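## Task

Slide or carry the green bin, and no other bin, to the bench edge closest to the arms. Then set the hook lying flat on the bench next to that bin, with its handle sticking out past that same edge. Every other object has to finish on the same surface it started on. Nothing counts if it stays in place only because a robot is holding it. At the end, open the grippers and pull the arms away.

## Robot and tools

Robots: three identical i2rt Big YAM arms named arm1, arm2 and arm3. Each has six revolute joints, a two-finger gripper and a wrist camera (arm1_cam_wrist, arm2_cam_wrist, arm3_cam_wrist). Two fixed room cameras, room_a and room_b, watch the scene. Reach is roughly 1.0 m from the joint-1 axis. With joints 1 and 6 at zero and the hand level and forward, the wrist camera rides on top of the hand, looking toward the fingertips. Small pushes may occasionally nudge loose objects without warning.

Frames: there is a single scene frame with its origin on the floor and +z upward. The hand point lies halfway between the fingertips; the hand z axis runs along the fingers and the fingers close along the hand y axis. Each arm's foot has its own real pose, which is never printed, so hand positions must be inferred. Camera calibration (intrinsics K, distortion D, and T_world_to_cam in metres) is given per camera; wrist cameras are fisheye 504x504, room cameras are 896x504. Expect errors of a few millimetres and a degree or two; wrist-camera poses also inherit joint-reading errors.

execute_actions: argument actions is a list holding zero or one action. An action is an object keyed by robot name (arm1, arm2, arm3); each value has a single key joints, an object of absolute joint targets by name, given separately for each arm. Names and ranges (tolerance counted as arrival in brackets): joint1_rad -2.879..2.879 (0.045), base yaw, positive counter-clockwise seen from above, 0 means the arm extends the way its foot faces; joint2_rad 0..3.141 (0.14), shoulder, 0 is upper arm back and about level, increasing lifts it up then forward; joint3_rad 0..3.019 (0.09), elbow, 0 is fully folded, increasing opens it; joint4_rad -1.692..1.57 (0.055), hand pitch, positive tips fingers up; joint5_rad -1.57..1.57 (0.03), sideways swing, positive toward the arm's right; joint6_rad -2.094..2.094 (0.035), hand roll, positive clockwise looking from behind the hand; gripper_m 0..0.093 (0.003), fingertip gap in metres. Angles are radians. These are goal values, not offsets. You may name any subset of joints and arms; omitted ones are not reset and may keep pushing toward an earlier target. All listed motions start at once and may finish at different moments; joints move at differing speeds so the hand can sweep a wide arc. Each action is capped at 15 s. An unknown key or out-of-range number rejects the entire call and nothing moves. Optional cameras: list of camera names, or all; null/omitted gives all, [] gives none. An empty actions list just reports state and pictures.

Results: per robot, joint_positions, joint torques (drive output in joint order, with offsets and noise, nonzero even in free air), joint_status per commanded joint, on_its_own for uncommanded behaviour (held at = the target being held, not the current position), and a pictures line naming image order. Status words: off_target (resting away from target, maybe still pushing); contact_stop or time_out (target dropped, joint holds where it stopped, though a timed-out joint may keep a nearby target and push on); not_followed or the line joint command not followed, with a cause, meaning a self/arm collision check blocked that arm's targets (its gripper target still runs, and the blocked targets may be retried later). To relieve pushing, command a joint to its reported position. Very small changes may produce no motion. A loaded joint may sag. MOTOR HOT appears at 85 °C; at 100 °C an OVER-TEMPERATURE FAULT drops that arm, and its statuses read limit_stop_at_motor_heat, after which you resend targets. A stop reported in a result cancels the later motion calls in that same reply.

wait: seconds from 0 to 10; commands nothing new and returns state and images. zoom_image: camera plus region [x0, y0, x1, y1] in image pixels, origin top-left, at most 504 by 504, from the most recent full image of that camera. finished_scene: scene, an integer, ends that scene permanently and reports success; its result states the next task. Only call it once the goal holds without help. If resuming, first send an empty execute_actions to learn the current scene and task.

Avoid: arms pressing on each other (the collision check ignores fingers, gripper housings and cameras and may react late), arms shoving hard against objects or the bench since they do not stop on contact, long heavy holds that overheat motors, dropping, slipping or slamming objects, and knocking anything off the work area or to the floor, which ends the scene. The robot keeps its last command while you think.

Each tool is called after "Call:" in YAML: its name, and indented under it one key for each argument.

## Session

Call:
execute_actions:
  actions:
    - {"arm1":{"joints":{"joint1_rad":0,"joint2_rad":1.57,"joint3_rad":1.3,"joint4_rad":-0.1,"joint5_rad":0,"joint6_rad":0}},"arm2":{"joints":{"joint1_rad":0,"joint2_rad":1.57,"joint3_rad":1.3,"joint4_rad":-0.1,"joint5_rad":0,"joint6_rad":0}},"arm3":{"joints":{"joint1_rad":0,"joint2_rad":1.57,"joint3_rad":1.3,"joint4_rad":-0.1,"joint5_rad":0,"joint6_rad":0}}}

Scene clock: 1.80 s.
Joint torques (N m, as the arm reports them, + toward a larger angle): arm1=[  2.35 -13.23   9.19   2.87  -0.01   0.3 ] | arm2=[ -1.82 -17.69  12.78   2.41   0.06  -0.04] | arm3=[ -2.28 -14.92  10.85   3.32  -0.21   0.13]
arm1.joint_positions: joint1_rad=-0.010 joint2_rad=+1.568 joint3_rad=+1.276 joint4_rad=-0.119 joint5_rad=-0.001 joint6_rad=-0.016 gripper_m=+0.094
arm1.joint_status: all done
arm1.hand: x=-0.9429 y=+0.6817 z=+1.0295 quat_wxyz=(-0.382, +0.602, -0.580, -0.395) (m; scene frame)
arm2.joint_positions: joint1_rad=+0.008 joint2_rad=+1.577 joint3_rad=+1.287 joint4_rad=-0.116 joint5_rad=-0.001 joint6_rad=+0.013 gripper_m=+0.094
arm2.joint_status: all done
arm2.hand: x=-0.0613 y=+0.6866 z=+1.0142 quat_wxyz=(-0.367, +0.610, -0.573, -0.406) (m; scene frame)
arm3.joint_positions: joint1_rad=+0.003 joint2_rad=+1.582 joint3_rad=+1.282 joint4_rad=-0.119 joint5_rad=+0.003 joint6_rad=-0.016 gripper_m=+0.094
arm3.joint_status: all done
arm3.hand: x=+0.9938 y=+0.6763 z=+1.0573 quat_wxyz=(-0.408, +0.573, -0.613, -0.361) (m; scene frame)
pictures: arm1_cam_wrist, arm2_cam_wrist, arm3_cam_wrist, room_a, room_b
camera_calibration (this result's frames):
arm1_cam_wrist: T_world_to_cam=[[0.999071, 0.0422074, 0.00872957, 0.902249], [0.0408468, -0.862564, -0.504296, 1.14985], [-0.0137552, 0.504184, -0.863487, 0.656555], [0, 0, 0, 1]] pos_world=[-0.939347, 0.622711, 1.13891]
arm2_cam_wrist: T_world_to_cam=[[0.996261, 0.083251, -0.0230766, 0.0266668], [0.0606779, -0.864458, -0.49903, 1.10889], [-0.0614936, 0.495764, -0.866277, 0.652203], [0, 0, 0, 1]] pos_world=[-0.0537456, 0.633025, 1.11897]
arm3_cam_wrist: T_world_to_cam=[[0.996959, -0.0736443, 0.0254912, -0.967619], [-0.0509677, -0.863598, -0.501598, 1.17004], [0.058954, 0.498773, -0.864725, 0.641391], [0, 0, 0, 1]] pos_world=[0.986498, 0.619277, 1.16618]
Images, in order (width x height): arm1_cam_wrist 504x504, arm2_cam_wrist 504x504, arm3_cam_wrist 504x504, room_a 896x504, room_b 896x504.

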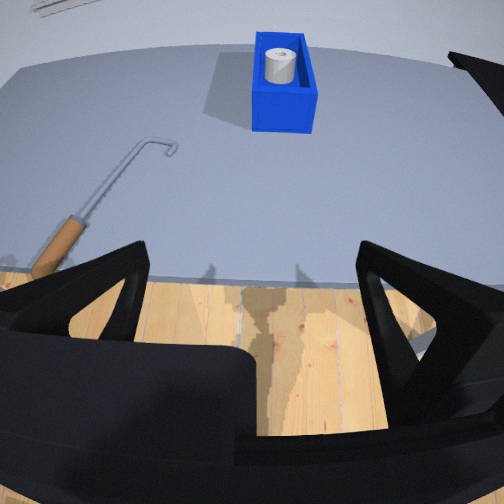

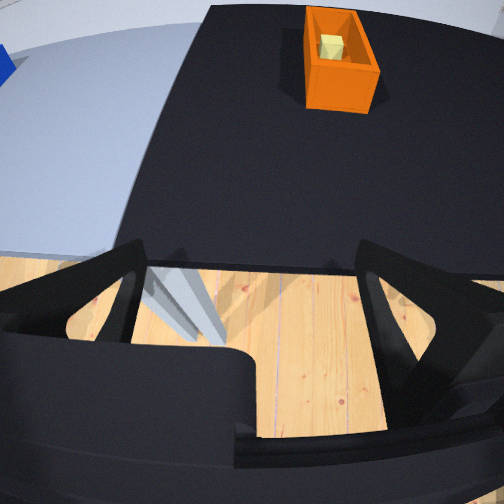

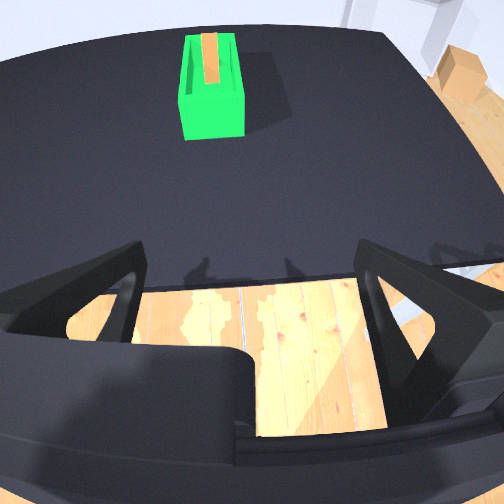

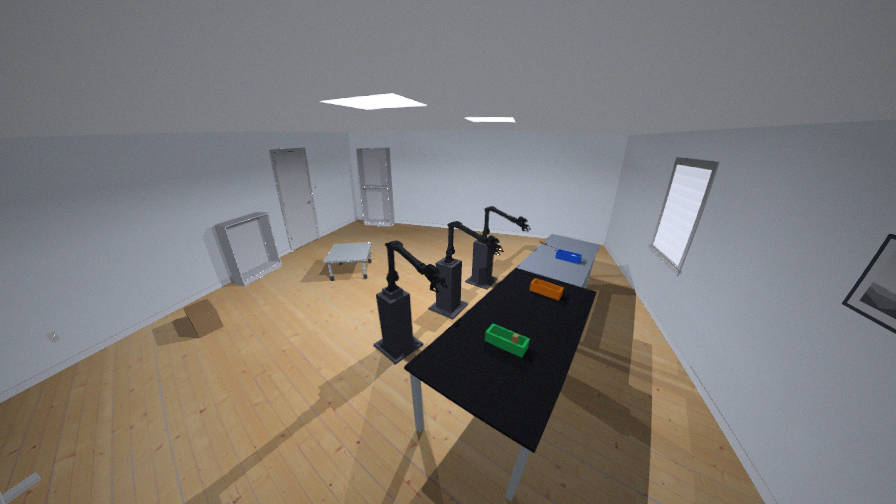

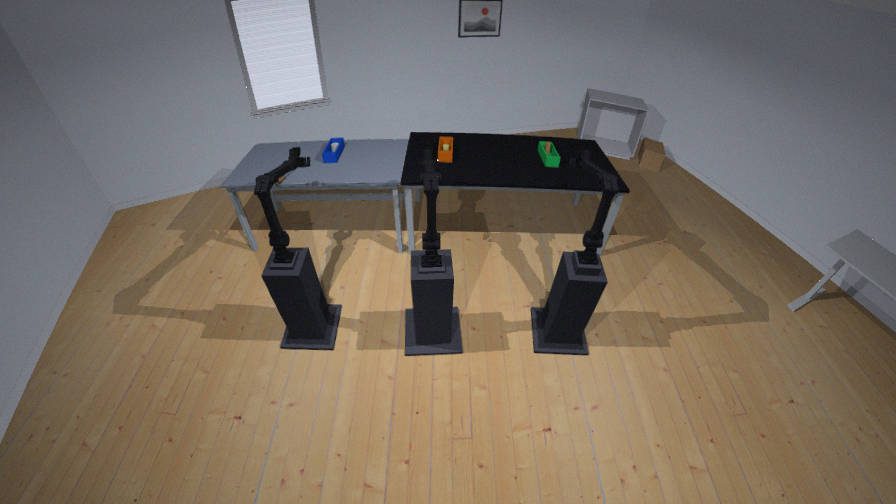

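Call:
execute_actions:
  actions:
    - {"arm1":{"joints":{"joint1_rad":0.4,"joint2_rad":2.28,"joint3_rad":2.15,"joint4_rad":-0.45,"joint5_rad":0.6,"joint6_rad":0.37}},"arm2":{"joints":{"joint1_rad":0.75,"joint2_rad":1.0,"joint3_rad":0.4,"joint4_rad":0.75}},"arm3":{"joints":{"joint1_rad":1.0,"joint2_rad":1.45,"joint3_rad":1.6,"joint4_rad":-1.6,"gripper_m":0.07}}}
  cameras: ["arm1_cam_wrist"]

Scene clock: 10.60 s.
Joint torques (N m, as the arm reports them, + toward a larger angle): arm1=[  2.17 -24.12  10.8    1.96   0.33   0.29] | arm2=[-0.58 -4.31 10.75  2.5   0.11 -0.01] | arm3=[ -1.39 -11.63  10.37   0.89  -0.02   0.09]
arm1.joint_positions: joint1_rad=+0.393 joint2_rad=+2.300 joint3_rad=+2.102 joint4_rad=-0.449 joint5_rad=+0.598 joint6_rad=+0.355 gripper_m=+0.094
arm1.joint_status: all done
arm1.hand: x=-1.2014 y=+0.8348 z=+0.8936 quat_wxyz=(-0.403, +0.536, -0.680, -0.297) (m; scene frame)
arm2.joint_positions: joint1_rad=+0.745 joint2_rad=+0.993 joint3_rad=+0.394 joint4_rad=+0.734 joint5_rad=-0.002 joint6_rad=+0.011 gripper_m=+0.094
arm2.joint_status: all done
arm2.hand: x=-0.3220 y=+0.3004 z=+1.0190 quat_wxyz=(-0.270, +0.609, -0.249, -0.703) (m; scene frame)
arm3.joint_positions: joint1_rad=+0.999 joint2_rad=+1.452 joint3_rad=+1.577 joint4_rad=-1.593 joint5_rad=-0.002 joint6_rad=-0.014 gripper_m=+0.070
arm3.joint_status: all done
arm3.hand: x=+0.5796 y=+0.2710 z=+1.0761 quat_wxyz=(-0.017, +0.947, -0.318, -0.044) (m; scene frame)
pictures: arm1_cam_wrist
camera_calibration (this result's frames):
arm1_cam_wrist: T_world_to_cam=[[0.9697, -0.241813, 0.0347678, 1.33381], [-0.208051, -0.892006, -0.401298, 0.857528], [0.128052, 0.381905, -0.915288, 0.777194], [0, 0, 0, 1]] pos_world=[-1.2145, 0.790638, 1.00911]
Images, in order (width x height): arm1_cam_wrist 504x504.

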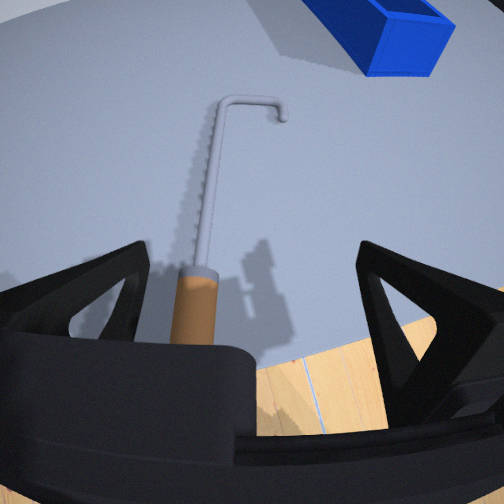

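Call:
execute_actions:
  actions:
    - {"arm1":{"joints":{"joint1_rad":0.475,"joint5_rad":0.7,"joint6_rad":0.45}}}
  cameras: []

Call:
execute_actions:
  actions:
    - {"arm1":{"joints":{"joint2_rad":2.38}}}
  cameras: ["arm1_cam_wrist"]

Scene clock: 17.80 s.
Joint torques (N m, as the arm reports them, + toward a larger angle): arm1=[  0.91 -24.21  10.73   1.89   0.42   0.29] | arm2=[-0.96 -4.36 10.76  2.5   0.11 -0.01] | arm3=[ -1.69 -11.24  10.38   0.78  -0.03   0.11]
arm1.joint_positions: joint1_rad=+0.482 joint2_rad=+2.300 joint3_rad=+2.102 joint4_rad=-0.449 joint5_rad=+0.696 joint6_rad=+0.435 gripper_m=+0.094
arm1.joint_status: all done
arm1.hand: x=-1.2590 y=+0.8064 z=+0.9003 quat_wxyz=(-0.415, +0.515, -0.683, -0.311) (m; scene frame)
arm2.joint_positions: joint1_rad=+0.745 joint2_rad=+0.993 joint3_rad=+0.394 joint4_rad=+0.734 joint5_rad=-0.002 joint6_rad=+0.011 gripper_m=+0.094
arm2.joint_status: not commanded
arm2.hand: x=-0.3220 y=+0.3004 z=+1.0190 quat_wxyz=(-0.270, +0.609, -0.249, -0.703) (m; scene frame)
arm3.joint_positions: joint1_rad=+0.999 joint2_rad=+1.452 joint3_rad=+1.577 joint4_rad=-1.593 joint5_rad=-0.002 joint6_rad=-0.014 gripper_m=+0.070
arm3.joint_status: not commanded
arm3.hand: x=+0.5796 y=+0.2710 z=+1.0761 quat_wxyz=(-0.017, +0.947, -0.318, -0.044) (m; scene frame)
pictures: none
No camera images: the call's "cameras" was empty. Leave "cameras" out to get every camera's image.

Scene clock: 18.93 s.
Joint torques (N m, as the arm reports them, + toward a larger angle): arm1=[  0.98 -23.36  10.34   1.84   0.42   0.29] | arm2=[-0.7  -4.08 10.63  2.45  0.1  -0.03] | arm3=[ -1.33 -11.4   10.39   0.9    0.     0.09]
arm1.joint_positions: joint1_rad=+0.482 joint2_rad=+2.383 joint3_rad=+2.106 joint4_rad=-0.449 joint5_rad=+0.697 joint6_rad=+0.435 gripper_m=+0.094
arm1.joint_status: all done
arm1.hand: x=-1.2602 y=+0.8076 z=+0.8327 quat_wxyz=(-0.410, +0.535, -0.685, -0.277) (m; scene frame)
arm2.joint_positions: joint1_rad=+0.745 joint2_rad=+0.993 joint3_rad=+0.394 joint4_rad=+0.734 joint5_rad=-0.002 joint6_rad=+0.011 gripper_m=+0.094
arm2.joint_status: not commanded
arm2.hand: x=-0.3220 y=+0.3004 z=+1.0190 quat_wxyz=(-0.270, +0.609, -0.249, -0.703) (m; scene frame)
arm3.joint_positions: joint1_rad=+0.999 joint2_rad=+1.452 joint3_rad=+1.577 joint4_rad=-1.593 joint5_rad=-0.002 joint6_rad=-0.014 gripper_m=+0.070
arm3.joint_status: not commanded
arm3.hand: x=+0.5796 y=+0.2710 z=+1.0761 quat_wxyz=(-0.017, +0.947, -0.318, -0.044) (m; scene frame)
pictures: arm1_cam_wrist
camera_calibration (this result's frames):
arm1_cam_wrist: T_world_to_cam=[[0.96147, -0.266994, 0.0654924, 1.37077], [-0.222003, -0.89459, -0.387845, 0.769845], [0.162141, 0.358362, -0.919395, 0.804758], [0, 0, 0, 1]] pos_world=[-1.27753, 0.766287, 0.948696]
Images, in order (width x height): arm1_cam_wrist 504x504.

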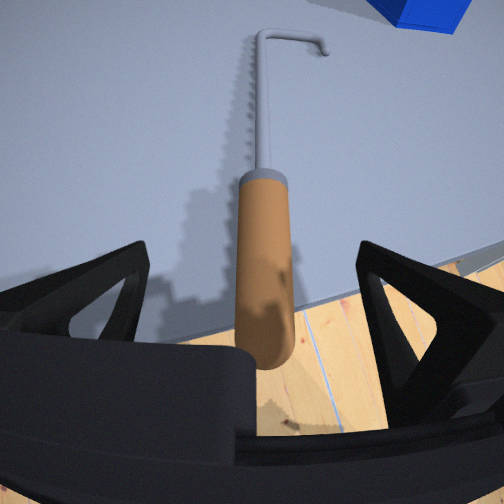

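Call:
execute_actions:
  actions:
    - {"arm1":{"joints":{"joint2_rad":2.44}}}
  cameras: ["arm1_cam_wrist"]

Call:
execute_actions:
  actions:
    - {"arm1":{"joints":{"gripper_m":0}}}
  cameras: ["arm1_cam_wrist"]

Scene clock: 23.60 s.
Joint torques (N m, as the arm reports them, + toward a larger angle): arm1=[  1.03 -22.68  10.14   1.82   0.44   0.3 ] | arm2=[-0.77 -4.48 10.74  2.49  0.11 -0.04] | arm3=[ -1.74 -11.31  10.49   0.69   0.01   0.13]
arm1.joint_positions: joint1_rad=+0.482 joint2_rad=+2.434 joint3_rad=+2.106 joint4_rad=-0.449 joint5_rad=+0.697 joint6_rad=+0.435 gripper_m=+0.094
arm1.joint_status: all done
arm1.hand: x=-1.2594 y=+0.8055 z=+0.7900 quat_wxyz=(-0.407, +0.548, -0.685, -0.255) (m; scene frame)
arm2.joint_positions: joint1_rad=+0.745 joint2_rad=+0.993 joint3_rad=+0.394 joint4_rad=+0.734 joint5_rad=-0.002 joint6_rad=+0.011 gripper_m=+0.094
arm2.joint_status: not commanded
arm2.hand: x=-0.3220 y=+0.3004 z=+1.0190 quat_wxyz=(-0.270, +0.609, -0.249, -0.703) (m; scene frame)
arm3.joint_positions: joint1_rad=+0.999 joint2_rad=+1.452 joint3_rad=+1.577 joint4_rad=-1.593 joint5_rad=-0.002 joint6_rad=-0.014 gripper_m=+0.070
arm3.joint_status: not commanded
arm3.hand: x=+0.5796 y=+0.2710 z=+1.0761 quat_wxyz=(-0.017, +0.947, -0.318, -0.044) (m; scene frame)
pictures: arm1_cam_wrist
camera_calibration (this result's frames):
arm1_cam_wrist: T_world_to_cam=[[0.959476, -0.262904, 0.101424, 1.33803], [-0.212242, -0.910998, -0.353604, 0.750008], [0.185361, 0.317749, -0.92988, 0.836357], [0, 0, 0, 1]] pos_world=[-1.27965, 0.769278, 0.907209]
Images, in order (width x height): arm1_cam_wrist 504x504.

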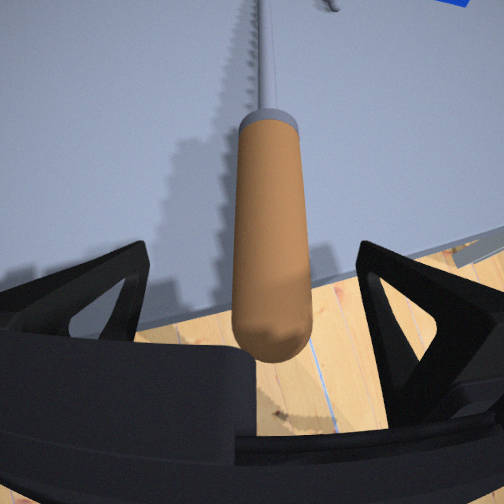

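Scene clock: 24.33 s.
Joint torques (N m, as the arm reports them, + toward a larger angle): arm1=[  0.98 -22.86  10.2    1.77   0.21   0.27] | arm2=[-0.44 -4.07 10.8   2.52  0.13 -0.01] | arm3=[ -1.48 -11.71  10.34   0.75  -0.02   0.1 ]
arm1.joint_positions: joint1_rad=+0.482 joint2_rad=+2.434 joint3_rad=+2.106 joint4_rad=-0.449 joint5_rad=+0.702 joint6_rad=+0.438 gripper_m=+0.030
arm1.joint_status: gripper_m off_target (ended at +0.030, target +0.000)
arm1.hand: x=-1.2581 y=+0.8057 z=+0.7903 quat_wxyz=(-0.409, +0.545, -0.686, -0.255) (m; scene frame)
arm2.joint_positions: joint1_rad=+0.745 joint2_rad=+0.993 joint3_rad=+0.394 joint4_rad=+0.734 joint5_rad=-0.002 joint6_rad=+0.011 gripper_m=+0.094
arm2.joint_status: not commanded
arm2.hand: x=-0.3220 y=+0.3004 z=+1.0190 quat_wxyz=(-0.270, +0.609, -0.249, -0.703) (m; scene frame)
arm3.joint_positions: joint1_rad=+0.999 joint2_rad=+1.452 joint3_rad=+1.577 joint4_rad=-1.593 joint5_rad=-0.002 joint6_rad=-0.014 gripper_m=+0.070
arm3.joint_status: not commanded
arm3.hand: x=+0.5796 y=+0.2710 z=+1.0761 quat_wxyz=(-0.017, +0.947, -0.318, -0.044) (m; scene frame)
pictures: arm1_cam_wrist
camera_calibration (this result's frames):
arm1_cam_wrist: T_world_to_cam=[[0.957831, -0.268882, 0.101301, 1.33958], [-0.217468, -0.908816, -0.356036, 0.744236], [0.187796, 0.318993, -0.928965, 0.837707], [0, 0, 0, 1]] pos_world=[-1.27856, 0.76934, 0.907475]
Images, in order (width x height): arm1_cam_wrist 504x504.

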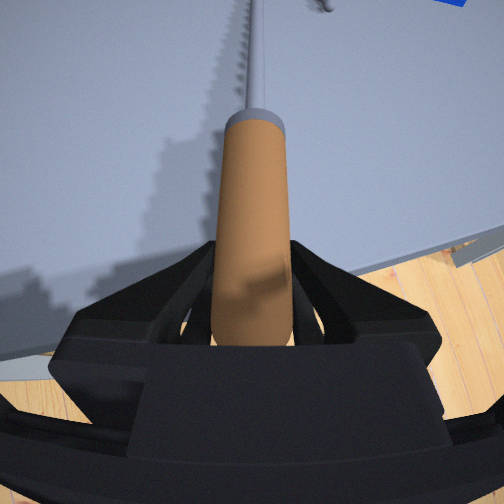

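Call:
execute_actions:
  actions:
    - {"arm1":{"joints":{"joint2_rad":2.1}}}
  cameras: ["arm1_cam_wrist"]

Call:
execute_actions:
  actions:
    - {"arm1":{"joints":{"joint2_rad":1.5,"joint3_rad":1.7,"joint4_rad":-0.7,"joint5_rad":0,"joint6_rad":0}}}
  cameras: ["arm1_cam_wrist"]

Call:
execute_actions:
  actions:
    - {"arm1":{"joints":{"joint1_rad":-0.9,"joint3_rad":1.38,"joint4_rad":-0.5}}}
  cameras: ["arm1_cam_wrist","arm2_cam_wrist"]

Scene clock: 35.50 s.
Joint torques (N m, as the arm reports them, + toward a larger angle): arm1=[  1.08 -21.59  11.03   2.69   0.36   0.26] | arm2=[-0.61 -4.44 10.84  2.36  0.1  -0.01] | arm3=[ -1.39 -11.46  10.34   0.81  -0.02   0.12]
arm1.joint_positions: joint1_rad=+0.480 joint2_rad=+2.108 joint3_rad=+2.101 joint4_rad=-0.468 joint5_rad=+0.696 joint6_rad=+0.438 gripper_m=+0.030
arm1.joint_status: all done
arm1.hand: x=-1.2433 y=+0.7854 z=+1.0563 quat_wxyz=(-0.422, +0.467, -0.676, -0.383) (m; scene frame)
arm2.joint_positions: joint1_rad=+0.745 joint2_rad=+0.993 joint3_rad=+0.394 joint4_rad=+0.734 joint5_rad=-0.002 joint6_rad=+0.011 gripper_m=+0.094
arm2.joint_status: not commanded
arm2.hand: x=-0.3220 y=+0.3004 z=+1.0190 quat_wxyz=(-0.270, +0.609, -0.249, -0.703) (m; scene frame)
arm3.joint_positions: joint1_rad=+0.999 joint2_rad=+1.452 joint3_rad=+1.577 joint4_rad=-1.593 joint5_rad=-0.002 joint6_rad=-0.014 gripper_m=+0.070
arm3.joint_status: not commanded
arm3.hand: x=+0.5796 y=+0.2710 z=+1.0761 quat_wxyz=(-0.017, +0.947, -0.318, -0.044) (m; scene frame)
pictures: arm1_cam_wrist
camera_calibration (this result's frames):
arm1_cam_wrist: T_world_to_cam=[[0.956864, -0.265972, -0.116922, 1.52003], [-0.285981, -0.791226, -0.540534, 0.841091], [0.0512554, 0.550654, -0.833158, 0.635601], [0, 0, 0, 1]] pos_world=[-1.2465, 0.719782, 1.16192]
Images, in order (width x height): arm1_cam_wrist 504x504.

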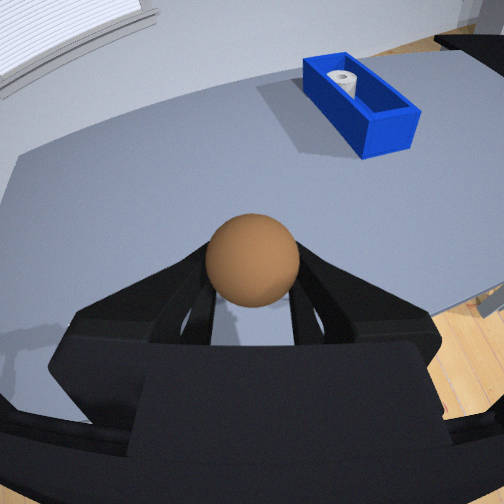

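Scene clock: 37.13 s.
Joint torques (N m, as the arm reports them, + toward a larger angle): arm1=[  1.33 -14.46  10.04   3.14  -0.14   0.  ] | arm2=[-0.44 -4.44 10.78  2.47  0.1  -0.05] | arm3=[ -1.38 -11.48  10.36   0.88  -0.05   0.11]
arm1.joint_positions: joint1_rad=+0.476 joint2_rad=+1.520 joint3_rad=+1.666 joint4_rad=-0.728 joint5_rad=+0.002 joint6_rad=+0.017 gripper_m=+0.030
arm1.joint_status: all done
arm1.hand: x=-1.2433 y=+0.5710 z=+1.1640 quat_wxyz=(-0.235, +0.753, -0.451, -0.417) (m; scene frame)
arm2.joint_positions: joint1_rad=+0.745 joint2_rad=+0.993 joint3_rad=+0.394 joint4_rad=+0.734 joint5_rad=-0.002 joint6_rad=+0.011 gripper_m=+0.094
arm2.joint_status: not commanded
arm2.hand: x=-0.3220 y=+0.3004 z=+1.0190 quat_wxyz=(-0.270, +0.609, -0.249, -0.703) (m; scene frame)
arm3.joint_positions: joint1_rad=+0.999 joint2_rad=+1.452 joint3_rad=+1.577 joint4_rad=-1.593 joint5_rad=-0.002 joint6_rad=-0.014 gripper_m=+0.070
arm3.joint_status: not commanded
arm3.hand: x=+0.5796 y=+0.2710 z=+1.0761 quat_wxyz=(-0.017, +0.947, -0.318, -0.044) (m; scene frame)
pictures: arm1_cam_wrist
camera_calibration (this result's frames):
arm1_cam_wrist: T_world_to_cam=[[0.872092, 0.489064, -0.0164692, 0.822149], [0.452208, -0.818317, -0.354774, 1.44665], [-0.186984, 0.301948, -0.934807, 0.807537], [0, 0, 0, 1]] pos_world=[-1.22018, 0.537902, 1.28167]
Images, in order (width x height): arm1_cam_wrist 504x504.

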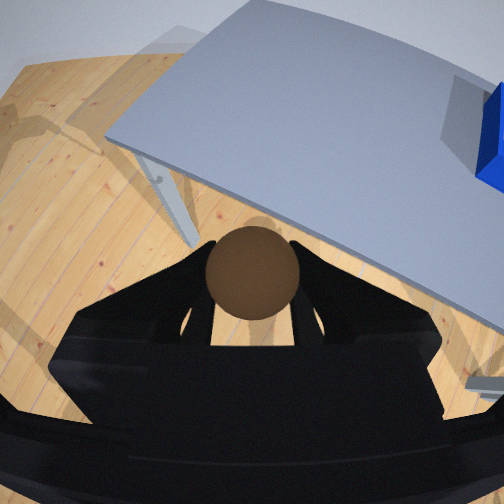

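Scene clock: 38.90 s.
Joint torques (N m, as the arm reports them, + toward a larger angle): arm1=[  2.13 -17.65  10.13   2.77  -0.15   0.07] | arm2=[-0.62 -4.39 10.8   2.54  0.09 -0.03] | arm3=[ -1.66 -11.36  10.42   0.79   0.01   0.13]
arm1.joint_positions: joint1_rad=-0.909 joint2_rad=+1.558 joint3_rad=+1.341 joint4_rad=-0.521 joint5_rad=+0.002 joint6_rad=+0.009 gripper_m=+0.030
arm1.joint_status: all done
arm1.hand: x=-0.4342 y=+0.4138 z=+0.9835 quat_wxyz=(-0.375, +0.308, -0.863, -0.143) (m; scene frame)
arm2.joint_positions: joint1_rad=+0.745 joint2_rad=+0.993 joint3_rad=+0.394 joint4_rad=+0.734 joint5_rad=-0.002 joint6_rad=+0.011 gripper_m=+0.094
arm2.joint_status: not commanded
arm2.hand: x=-0.3220 y=+0.3004 z=+1.0190 quat_wxyz=(-0.270, +0.609, -0.249, -0.703) (m; scene frame)
arm3.joint_positions: joint1_rad=+0.999 joint2_rad=+1.452 joint3_rad=+1.577 joint4_rad=-1.593 joint5_rad=-0.002 joint6_rad=-0.014 gripper_m=+0.070
arm3.joint_status: not commanded
arm3.hand: x=+0.5796 y=+0.2710 z=+1.0761 quat_wxyz=(-0.017, +0.947, -0.318, -0.044) (m; scene frame)
pictures: arm1_cam_wrist, arm2_cam_wrist
camera_calibration (this result's frames):
arm1_cam_wrist: T_world_to_cam=[[0.644514, -0.764507, -0.011461, 0.605468], [-0.752158, -0.631269, -0.189099, 0.124795], [0.137333, 0.130498, -0.981891, 1.09558], [0, 0, 0, 1]] pos_world=[-0.446826, 0.398693, 1.10628]
arm2_cam_wrist: T_world_to_cam=[[0.675318, 0.737279, -0.0191195, 0.0148205], [0.342796, -0.33673, -0.876986, 1.11066], [-0.653021, 0.58569, -0.480136, 0.220765], [0, 0, 0, 1]] pos_world=[-0.246573, 0.233764, 1.08031]
Images, in order (width x height): arm1_cam_wrist 504x504, arm2_cam_wrist 504x504.

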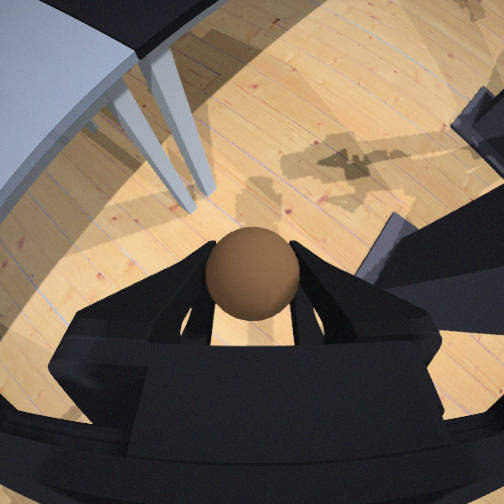

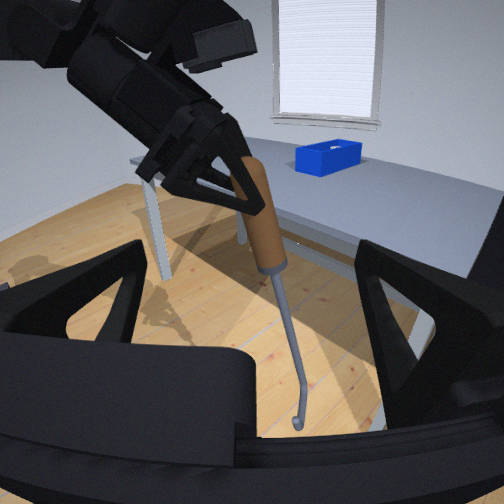

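Call:
execute_actions:
  actions:
    - {"arm1":{"joints":{"joint3_rad":1.56,"joint4_rad":-0.78}},"arm2":{"joints":{"joint1_rad":0.72,"joint2_rad":1.21,"joint3_rad":0.55,"joint4_rad":0.75}}}
  cameras: ["arm2_cam_wrist"]

Call:
execute_actions:
  actions:
    - {"arm2":{"joints":{"joint2_rad":1.44,"joint3_rad":0.79,"joint4_rad":0.75}}}
  cameras: ["arm1_cam_wrist","arm2_cam_wrist"]

Scene clock: 44.70 s.
Joint torques (N m, as the arm reports them, + toward a larger angle): arm1=[  2.26 -16.23  12.46   2.28  -0.15   0.07] | arm2=[-2.24 -7.55 13.2   2.37  0.12 -0.02] | arm3=[ -1.38 -11.82  10.47   0.86  -0.01   0.13]
arm1.joint_positions: joint1_rad=-0.909 joint2_rad=+1.543 joint3_rad=+1.485 joint4_rad=-0.792 joint5_rad=+0.002 joint6_rad=+0.009 gripper_m=+0.030
arm1.joint_status: all done
arm1.hand: x=-0.4468 y=+0.4026 z=+1.0254 quat_wxyz=(-0.326, +0.315, -0.882, -0.125) (m; scene frame)
arm2.joint_positions: joint1_rad=+0.728 joint2_rad=+1.208 joint3_rad=+0.515 joint4_rad=+0.736 joint5_rad=-0.002 joint6_rad=+0.011 gripper_m=+0.094
arm2.joint_status: all done
arm2.hand: x=-0.3596 y=+0.3469 z=+0.9913 quat_wxyz=(-0.265, +0.639, -0.267, -0.671) (m; scene frame)
arm3.joint_positions: joint1_rad=+0.999 joint2_rad=+1.452 joint3_rad=+1.577 joint4_rad=-1.593 joint5_rad=-0.002 joint6_rad=-0.014 gripper_m=+0.070
arm3.joint_status: not commanded
arm3.hand: x=+0.5796 y=+0.2710 z=+1.0761 quat_wxyz=(-0.017, +0.947, -0.318, -0.044) (m; scene frame)
pictures: arm2_cam_wrist
camera_calibration (this result's frames):
arm2_cam_wrist: T_world_to_cam=[[0.688517, 0.724935, -0.0203538, 0.015558], [0.393603, -0.397108, -0.829085, 1.10665], [-0.609115, 0.562827, -0.558752, 0.257338], [0, 0, 0, 1]] pos_world=[-0.289543, 0.283343, 1.06161]
Images, in order (width x height): arm2_cam_wrist 504x504.

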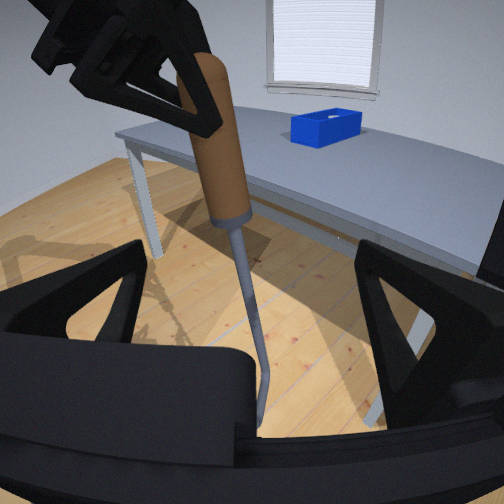

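Scene clock: 45.67 s.
Joint torques (N m, as the arm reports them, + toward a larger angle): arm1=[  2.27 -16.41  12.55   2.27  -0.15   0.07] | arm2=[ -1.96 -12.11  13.83   2.38   0.14  -0.02] | arm3=[ -1.64 -11.57  10.39   0.92  -0.01   0.08]
arm1.joint_positions: joint1_rad=-0.909 joint2_rad=+1.543 joint3_rad=+1.485 joint4_rad=-0.792 joint5_rad=+0.002 joint6_rad=+0.009 gripper_m=+0.030
arm1.joint_status: not commanded
arm1.hand: x=-0.4468 y=+0.4026 z=+1.0254 quat_wxyz=(-0.326, +0.315, -0.882, -0.125) (m; scene frame)
arm2.joint_positions: joint1_rad=+0.728 joint2_rad=+1.435 joint3_rad=+0.750 joint4_rad=+0.736 joint5_rad=-0.002 joint6_rad=+0.011 gripper_m=+0.094
arm2.joint_status: all done
arm2.hand: x=-0.4230 y=+0.4090 z=+1.0015 quat_wxyz=(-0.266, +0.636, -0.266, -0.674) (m; scene frame)
arm3.joint_positions: joint1_rad=+0.999 joint2_rad=+1.452 joint3_rad=+1.577 joint4_rad=-1.593 joint5_rad=-0.002 joint6_rad=-0.014 gripper_m=+0.070
arm3.joint_status: not commanded
arm3.hand: x=+0.5796 y=+0.2710 z=+1.0761 quat_wxyz=(-0.017, +0.947, -0.318, -0.044) (m; scene frame)
pictures: arm1_cam_wrist, arm2_cam_wrist
camera_calibration (this result's frames):
arm1_cam_wrist: T_world_to_cam=[[0.644416, -0.764589, -0.0114587, 0.605504], [-0.762865, -0.641787, -0.0783982, 0.00217813], [0.0525884, 0.0592625, -0.996856, 1.14609], [0, 0, 0, 1]] pos_world=[-0.448806, 0.396439, 1.1496]
arm2_cam_wrist: T_world_to_cam=[[0.68846, 0.724991, -0.0202523, 0.0143394], [0.389034, -0.39271, -0.833326, 1.16521], [-0.612107, 0.565833, -0.552411, 0.180659], [0, 0, 0, 1]] pos_world=[-0.352597, 0.344972, 1.07109]
Images, in order (width x height): arm1_cam_wrist 504x504, arm2_cam_wrist 504x504.

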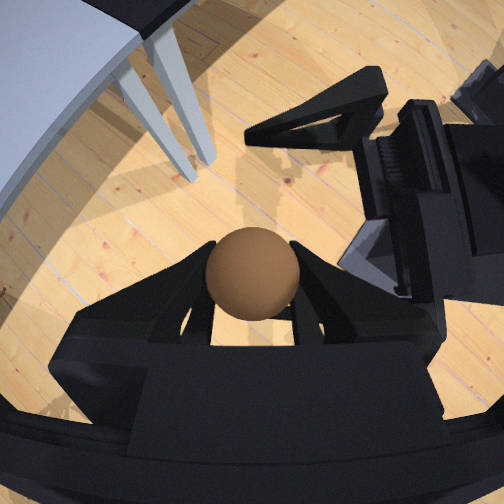

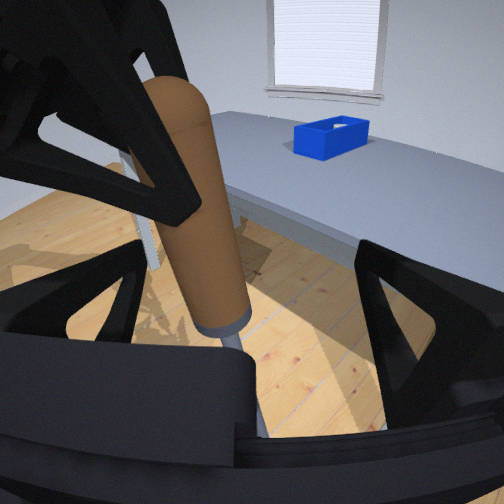

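Call:
execute_actions:
  actions:
    - {"arm2":{"joints":{"joint4_rad":0.66,"joint2_rad":1.46,"joint3_rad":0.83}}}
  cameras: []

Call:
execute_actions:
  actions:
    - {"arm2":{"joints":{"joint1_rad":0.76,"gripper_m":0.05}}}
  cameras: ["arm1_cam_wrist","arm2_cam_wrist"]

Scene clock: 51.63 s.
Joint torques (N m, as the arm reports them, + toward a larger angle): arm1=[  2.3  -16.43  12.51   2.3   -0.15   0.07] | arm2=[ -2.18 -10.49  14.08   1.42   0.13  -0.04] | arm3=[ -1.45 -11.69  10.38   0.83   0.     0.1 ]
arm1.joint_positions: joint1_rad=-0.909 joint2_rad=+1.543 joint3_rad=+1.485 joint4_rad=-0.792 joint5_rad=+0.002 joint6_rad=+0.009 gripper_m=+0.030
arm1.joint_status: not commanded
arm1.hand: x=-0.4468 y=+0.4026 z=+1.0254 quat_wxyz=(-0.326, +0.315, -0.882, -0.125) (m; scene frame)
arm2.joint_positions: joint1_rad=+0.728 joint2_rad=+1.443 joint3_rad=+0.788 joint4_rad=+0.666 joint5_rad=-0.002 joint6_rad=+0.011 gripper_m=+0.094
arm2.joint_status: all done
arm2.hand: x=-0.4306 y=+0.4164 z=+1.0007 quat_wxyz=(-0.261, +0.649, -0.271, -0.661) (m; scene frame)
arm3.joint_positions: joint1_rad=+0.999 joint2_rad=+1.452 joint3_rad=+1.577 joint4_rad=-1.593 joint5_rad=-0.002 joint6_rad=-0.014 gripper_m=+0.070
arm3.joint_status: not commanded
arm3.hand: x=+0.5796 y=+0.2710 z=+1.0761 quat_wxyz=(-0.017, +0.947, -0.318, -0.044) (m; scene frame)
pictures: none
No camera images: the call's "cameras" was empty. Leave "cameras" out to get every camera's image.

Scene clock: 52.33 s.
Joint torques (N m, as the arm reports them, + toward a larger angle): arm1=[  2.1  -16.44  12.59   2.37  -0.14   0.07] | arm2=[ -0.93 -10.99  13.92   1.51   0.25  -0.04] | arm3=[ -1.46 -11.46  10.4    0.79  -0.02   0.11]
arm1.joint_positions: joint1_rad=-0.909 joint2_rad=+1.543 joint3_rad=+1.485 joint4_rad=-0.793 joint5_rad=+0.002 joint6_rad=+0.009 gripper_m=+0.030
arm1.joint_status: not commanded
arm1.hand: x=-0.4470 y=+0.4027 z=+1.0254 quat_wxyz=(-0.326, +0.316, -0.882, -0.125) (m; scene frame)
arm2.joint_positions: joint1_rad=+0.758 joint2_rad=+1.443 joint3_rad=+0.788 joint4_rad=+0.666 joint5_rad=-0.004 joint6_rad=+0.011 gripper_m=+0.050
arm2.joint_status: all done
arm2.hand: x=-0.4432 y=+0.4032 z=+1.0011 quat_wxyz=(-0.250, +0.653, -0.261, -0.665) (m; scene frame)
arm3.joint_positions: joint1_rad=+0.999 joint2_rad=+1.452 joint3_rad=+1.577 joint4_rad=-1.593 joint5_rad=-0.002 joint6_rad=-0.014 gripper_m=+0.070
arm3.joint_status: not commanded
arm3.hand: x=+0.5796 y=+0.2710 z=+1.0761 quat_wxyz=(-0.017, +0.947, -0.318, -0.044) (m; scene frame)
pictures: arm1_cam_wrist, arm2_cam_wrist
camera_calibration (this result's frames):
arm1_cam_wrist: T_world_to_cam=[[0.644707, -0.764344, -0.0114613, 0.605775], [-0.76266, -0.642122, -0.0776416, 0.00149848], [0.0519853, 0.0587971, -0.996915, 1.14611], [0, 0, 0, 1]] pos_world=[-0.448985, 0.396595, 1.14963]
arm2_cam_wrist: T_world_to_cam=[[0.664611, 0.7469, -0.0207887, 0.0135614], [0.425504, -0.401201, -0.811162, 1.16788], [-0.614198, 0.530261, -0.584452, 0.216844], [0, 0, 0, 1]] pos_world=[-0.372766, 0.343442, 1.07436]
Images, in order (width x height): arm1_cam_wrist 504x504, arm2_cam_wrist 504x504.

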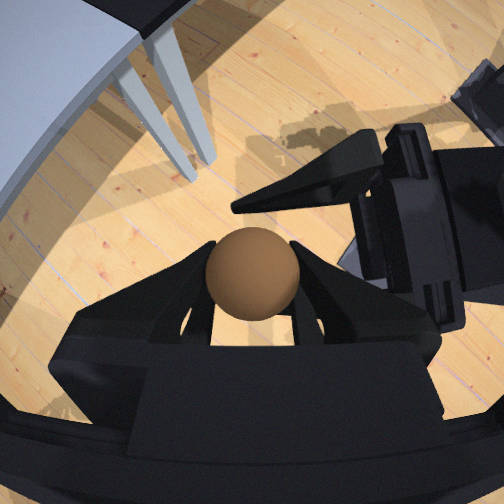

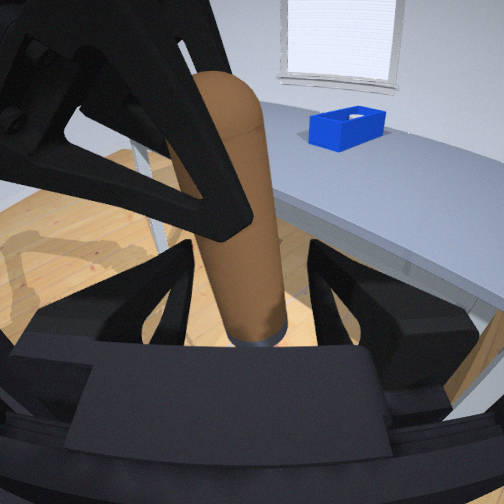

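Touching likely; lower a little, then close.

Call:
execute_actions:
  actions:
    - {"arm2":{"joints":{"joint4_rad":0.59}}}
  cameras: []

Call:
execute_actions:
  actions:
    - {"arm2":{"joints":{"gripper_m":0}}}
  cameras: ["arm2_cam_wrist"]

Scene clock: 55.63 s.
Joint torques (N m, as the arm reports them, + toward a larger angle): arm1=[  2.27 -16.35  12.53   2.32  -0.15   0.07] | arm2=[ -0.95 -11.19  13.99   1.51   0.25  -0.03] | arm3=[ -1.5  -11.23  10.44   0.76  -0.03   0.1 ]
arm1.joint_positions: joint1_rad=-0.909 joint2_rad=+1.543 joint3_rad=+1.485 joint4_rad=-0.793 joint5_rad=+0.002 joint6_rad=+0.009 gripper_m=+0.030
arm1.joint_status: not commanded
arm1.hand: x=-0.4470 y=+0.4027 z=+1.0254 quat_wxyz=(-0.326, +0.316, -0.882, -0.125) (m; scene frame)
arm2.joint_positions: joint1_rad=+0.758 joint2_rad=+1.443 joint3_rad=+0.788 joint4_rad=+0.596 joint5_rad=-0.004 joint6_rad=+0.011 gripper_m=+0.050
arm2.joint_status: all done
arm2.hand: x=-0.4430 y=+0.4028 z=+0.9836 quat_wxyz=(-0.241, +0.676, -0.270, -0.642) (m; scene frame)
arm3.joint_positions: joint1_rad=+0.999 joint2_rad=+1.452 joint3_rad=+1.577 joint4_rad=-1.593 joint5_rad=-0.002 joint6_rad=-0.014 gripper_m=+0.070
arm3.joint_status: not commanded
arm3.hand: x=+0.5796 y=+0.2710 z=+1.0761 quat_wxyz=(-0.017, +0.947, -0.318, -0.044) (m; scene frame)
pictures: none
No camera images: the call's "cameras" was empty. Leave "cameras" out to get every camera's image.

Scene clock: 56.23 s.
Joint torques (N m, as the arm reports them, + toward a larger angle): arm1=[  2.23 -16.29  12.53   2.36  -0.15   0.07] | arm2=[ -1.25 -11.16  14.1    1.47   0.25   0.07] | arm3=[ -1.32 -11.51  10.44   0.72  -0.02   0.13]
arm1.joint_positions: joint1_rad=-0.909 joint2_rad=+1.543 joint3_rad=+1.485 joint4_rad=-0.794 joint5_rad=+0.002 joint6_rad=+0.009 gripper_m=+0.030
arm1.joint_status: not commanded
arm1.hand: x=-0.4472 y=+0.4026 z=+1.0252 quat_wxyz=(-0.325, +0.316, -0.883, -0.125) (m; scene frame)
arm2.joint_positions: joint1_rad=+0.761 joint2_rad=+1.444 joint3_rad=+0.788 joint4_rad=+0.596 joint5_rad=-0.005 joint6_rad=+0.001 gripper_m=+0.031
arm2.joint_status: gripper_m off_target (ended at +0.031, target +0.000)
arm2.hand: x=-0.4442 y=+0.4016 z=+0.9833 quat_wxyz=(-0.242, +0.678, -0.265, -0.641) (m; scene frame)
arm3.joint_positions: joint1_rad=+0.999 joint2_rad=+1.452 joint3_rad=+1.577 joint4_rad=-1.593 joint5_rad=-0.002 joint6_rad=-0.014 gripper_m=+0.070
arm3.joint_status: not commanded
arm3.hand: x=+0.5796 y=+0.2710 z=+1.0761 quat_wxyz=(-0.017, +0.947, -0.318, -0.044) (m; scene frame)
pictures: arm2_cam_wrist
camera_calibration (this result's frames):
arm2_cam_wrist: T_world_to_cam=[[0.662597, 0.748874, -0.0123828, 0.00506067], [0.473747, -0.431858, -0.767505, 1.14407], [-0.580112, 0.50268, -0.640924, 0.288448], [0, 0, 0, 1]] pos_world=[-0.378019, 0.345287, 1.06301]
Images, in order (width x height): arm2_cam_wrist 504x504.

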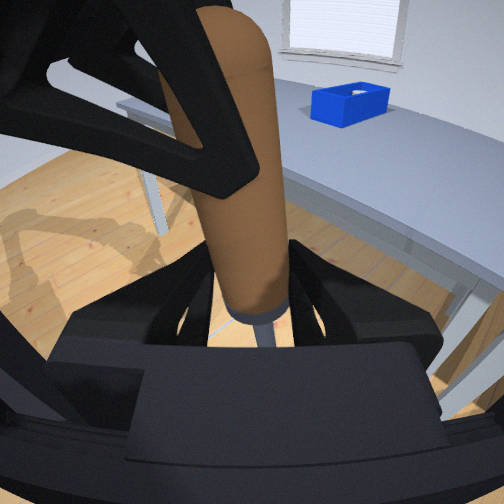

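Call:
execute_actions:
  actions:
    - {"arm1":{"joints":{"gripper_m":0.055}},"arm3":{"joints":{"joint6_rad":0.42}}}
  cameras: []

Call:
execute_actions:
  actions:
    - {"arm1":{"joints":{"joint2_rad":1.0}}}
  cameras: ["arm2_cam_wrist"]

Call:
execute_actions:
  actions:
    - {"arm1":{"joints":{"joint1_rad":0}},"arm2":{"joints":{"joint1_rad":-1.14,"joint2_rad":1.77,"joint3_rad":0.81,"joint4_rad":0.98}}}
  cameras: ["arm2_cam_wrist","arm3_cam_wrist","room_b"]

Scene clock: 63.23 s.
Joint torques (N m, as the arm reports them, + toward a larger angle): arm1=[  2.25 -14.47  11.45   2.43  -0.14   0.07] | arm2=[ -0.64 -14.18  13.83   2.44   0.22   0.06] | arm3=[ -1.68 -11.61  10.33   0.83   0.03   0.11]
arm1.joint_positions: joint1_rad=-0.909 joint2_rad=+1.520 joint3_rad=+1.503 joint4_rad=-0.794 joint5_rad=+0.002 joint6_rad=+0.009 gripper_m=+0.055
arm1.joint_status: all done
arm1.hand: x=-0.4474 y=+0.4021 z=+1.0486 quat_wxyz=(-0.343, +0.313, -0.876, -0.131) (m; scene frame)
arm2.joint_positions: joint1_rad=+0.761 joint2_rad=+1.474 joint3_rad=+0.788 joint4_rad=+0.573 joint5_rad=-0.004 joint6_rad=+0.001 gripper_m=+0.031
arm2.joint_status: not commanded
arm2.hand: x=-0.4467 y=+0.4038 z=+0.9604 quat_wxyz=(-0.236, +0.695, -0.272, -0.623) (m; scene frame)
arm3.joint_positions: joint1_rad=+0.999 joint2_rad=+1.452 joint3_rad=+1.577 joint4_rad=-1.593 joint5_rad=-0.002 joint6_rad=+0.404 gripper_m=+0.070
arm3.joint_status: all done
arm3.hand: x=+0.5796 y=+0.2710 z=+1.0761 quat_wxyz=(-0.008, +0.861, -0.507, -0.047) (m; scene frame)
pictures: none
No camera images: the call's "cameras" was empty. Leave "cameras" out to get every camera's image.

Scene clock: 64.90 s.
Joint torques (N m, as the arm reports them, + toward a larger angle): arm1=[ 2.15 -5.27  7.93  2.47 -0.15  0.08] | arm2=[ -1.51 -14.29  13.79   2.59   0.23   0.08] | arm3=[ -1.3  -11.79  10.37   0.78   0.02   0.13]
arm1.joint_positions: joint1_rad=-0.909 joint2_rad=+1.009 joint3_rad=+1.546 joint4_rad=-0.787 joint5_rad=+0.002 joint6_rad=+0.009 gripper_m=+0.055
arm1.joint_status: all done
arm1.hand: x=-0.5797 y=+0.2865 z=+1.3448 quat_wxyz=(-0.572, +0.265, -0.746, -0.215) (m; scene frame)
arm2.joint_positions: joint1_rad=+0.761 joint2_rad=+1.474 joint3_rad=+0.788 joint4_rad=+0.573 joint5_rad=-0.004 joint6_rad=+0.001 gripper_m=+0.031
arm2.joint_status: not commanded
arm2.hand: x=-0.4467 y=+0.4038 z=+0.9604 quat_wxyz=(-0.236, +0.695, -0.272, -0.623) (m; scene frame)
arm3.joint_positions: joint1_rad=+0.999 joint2_rad=+1.452 joint3_rad=+1.577 joint4_rad=-1.593 joint5_rad=-0.002 joint6_rad=+0.404 gripper_m=+0.070
arm3.joint_status: not commanded
arm3.hand: x=+0.5796 y=+0.2710 z=+1.0761 quat_wxyz=(-0.008, +0.860, -0.507, -0.047) (m; scene frame)
pictures: arm2_cam_wrist
camera_calibration (this result's frames):
arm2_cam_wrist: T_world_to_cam=[[0.663272, 0.748263, -0.0131275, 0.00608453], [0.50305, -0.458761, -0.732447, 1.11889], [-0.554085, 0.479208, -0.680698, 0.330534], [0, 0, 0, 1]] pos_world=[-0.383751, 0.350358, 1.0446]
Images, in order (width x height): arm2_cam_wrist 504x504.

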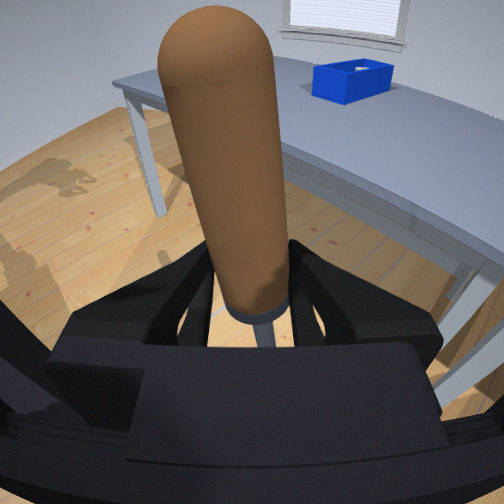

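Scene clock: 66.90 s.
Joint torques (N m, as the arm reports them, + toward a larger angle): arm1=[ 1.62 -4.82  7.92  2.5  -0.08  0.08] | arm2=[ -0.85 -19.7    9.04   3.53  -0.08   0.07] | arm3=[ -1.48 -11.52  10.5    0.75   0.02   0.13]
arm1.joint_positions: joint1_rad=-0.003 joint2_rad=+1.009 joint3_rad=+1.546 joint4_rad=-0.787 joint5_rad=+0.001 joint6_rad=+0.009 gripper_m=+0.055
arm1.joint_status: all done
arm1.hand: x=-0.9348 y=+0.4446 z=+1.3495 quat_wxyz=(-0.422, +0.562, -0.553, -0.448) (m; scene frame)
arm2.joint_positions: joint1_rad=-1.148 joint2_rad=+1.816 joint3_rad=+0.789 joint4_rad=+0.944 joint5_rad=+0.003 joint6_rad=+0.001 gripper_m=+0.030
arm2.joint_status: all done
arm2.hand: x=+0.5397 y=+0.2967 z=+0.8457 quat_wxyz=(-0.654, +0.180, -0.716, -0.162) (m; scene frame)
arm3.joint_positions: joint1_rad=+0.999 joint2_rad=+1.452 joint3_rad=+1.577 joint4_rad=-1.593 joint5_rad=-0.002 joint6_rad=+0.404 gripper_m=+0.070
arm3.joint_status: not commanded
arm3.hand: x=+0.5796 y=+0.2710 z=+1.0761 quat_wxyz=(-0.008, +0.860, -0.507, -0.047) (m; scene frame)
pictures: arm2_cam_wrist, arm3_cam_wrist, room_b
camera_calibration (this result's frames):
arm2_cam_wrist: T_world_to_cam=[[0.479997, -0.877267, 0.00212292, -0.00126092], [-0.581996, -0.320249, -0.747476, 1.04673], [0.656417, 0.357551, -0.664285, 0.219198], [0, 0, 0, 1]] pos_world=[0.465914, 0.255734, 0.92802]
arm3_cam_wrist: T_world_to_cam=[[0.870778, 0.489851, -0.0423357, -0.591574], [0.440099, -0.738146, 0.511325, -0.600355], [0.219223, -0.463882, -0.858344, 1.04536], [0, 0, 0, 1]] pos_world=[0.550179, 0.331557, 1.17921]
Images, in order (width x height): arm2_cam_wrist 504x504, arm3_cam_wrist 504x504, room_b 896x504.

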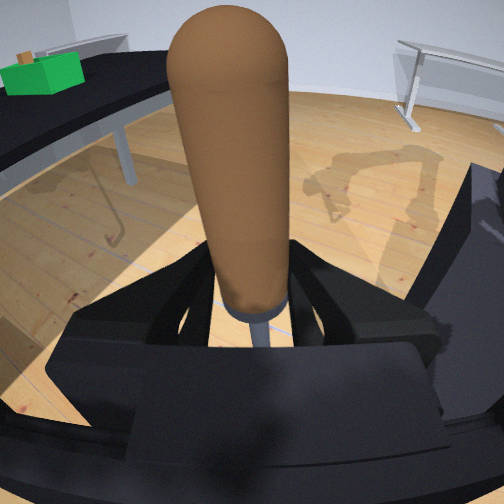

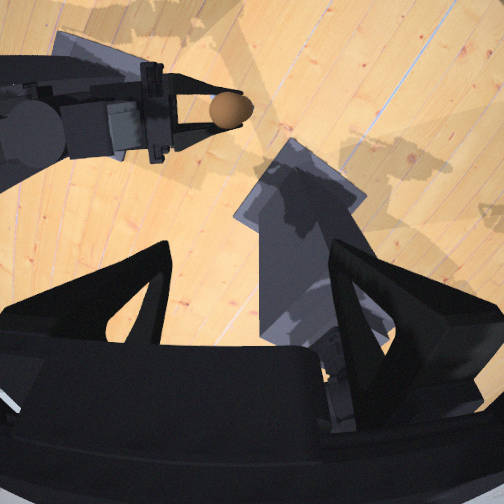

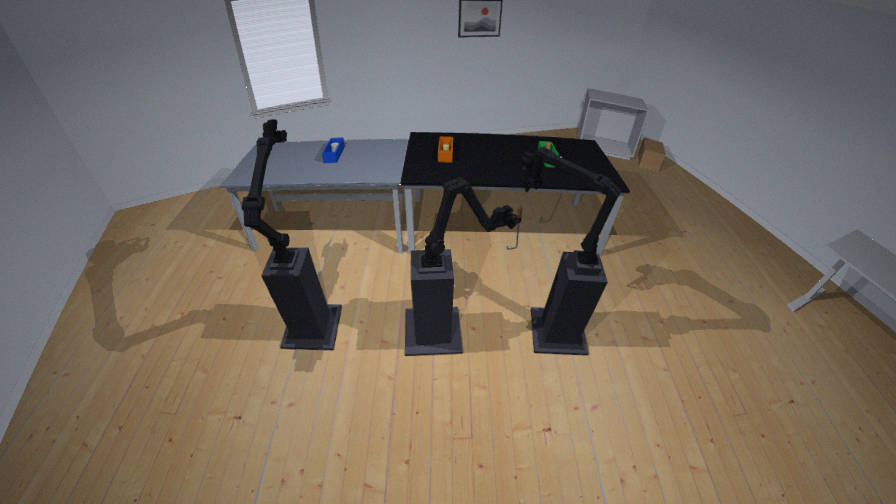

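Call:
execute_actions:
  actions:
    - {"arm3":{"joints":{"joint2_rad":1.615,"joint3_rad":1.45,"joint4_rad":-1.36}}}
  cameras: ["arm2_cam_wrist","arm3_cam_wrist"]

Scene clock: 71.77 s.
Joint torques (N m, as the arm reports them, + toward a larger angle): arm1=[ 1.68 -4.81  7.92  2.5  -0.08  0.07] | arm2=[ -0.39 -20.1    9.02   3.4   -0.07   0.06] | arm3=[ -1.52 -15.65  10.04   1.2    0.     0.13]
arm1.joint_positions: joint1_rad=-0.003 joint2_rad=+1.009 joint3_rad=+1.546 joint4_rad=-0.787 joint5_rad=+0.001 joint6_rad=+0.009 gripper_m=+0.055
arm1.joint_status: not commanded
arm1.hand: x=-0.9348 y=+0.4446 z=+1.3495 quat_wxyz=(-0.422, +0.562, -0.553, -0.448) (m; scene frame)
arm2.joint_positions: joint1_rad=-1.148 joint2_rad=+1.816 joint3_rad=+0.789 joint4_rad=+0.944 joint5_rad=+0.003 joint6_rad=+0.001 gripper_m=+0.030
arm2.joint_status: not commanded
arm2.hand: x=+0.5397 y=+0.2967 z=+0.8457 quat_wxyz=(-0.654, +0.180, -0.716, -0.162) (m; scene frame)
arm3.joint_positions: joint1_rad=+0.999 joint2_rad=+1.644 joint3_rad=+1.427 joint4_rad=-1.368 joint5_rad=-0.002 joint6_rad=+0.404 gripper_m=+0.070
arm3.joint_status: all done
arm3.hand: x=+0.5505 y=+0.2945 z=+0.9334 quat_wxyz=(+0.000, +0.861, -0.508, +0.011) (m; scene frame)
pictures: arm2_cam_wrist, arm3_cam_wrist
camera_calibration (this result's frames):
arm2_cam_wrist: T_world_to_cam=[[0.479997, -0.877267, 0.00212292, -0.00126092], [-0.581996, -0.320249, -0.747476, 1.04673], [0.656417, 0.357551, -0.664285, 0.219198], [0, 0, 0, 1]] pos_world=[0.465914, 0.255734, 0.92802]
arm3_cam_wrist: T_world_to_cam=[[0.872858, 0.487966, 0.00293814, -0.626623], [0.38843, -0.69843, 0.601098, -0.56424], [0.295367, -0.523532, -0.79917, 0.86056], [0, 0, 0, 1]] pos_world=[0.511939, 0.362219, 1.02874]
Images, in order (width x height): arm2_cam_wrist 504x504, arm3_cam_wrist 504x504.

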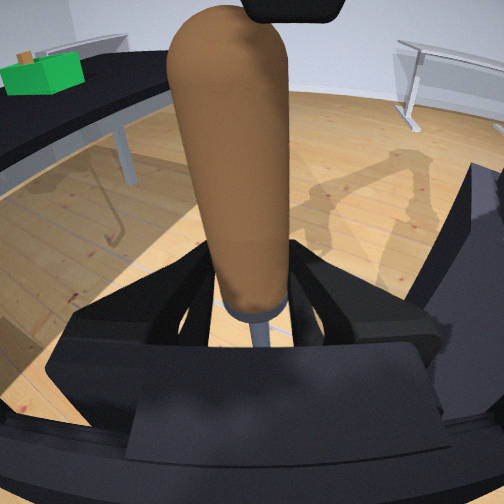

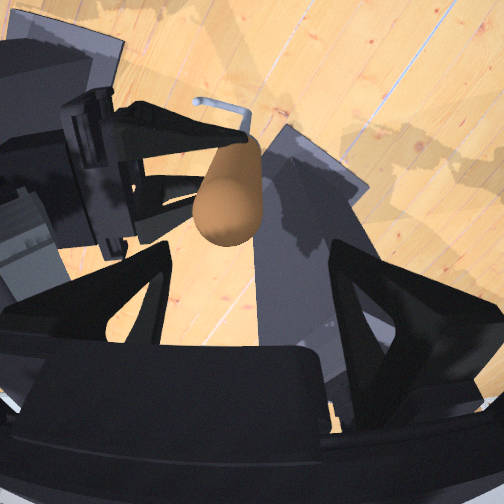

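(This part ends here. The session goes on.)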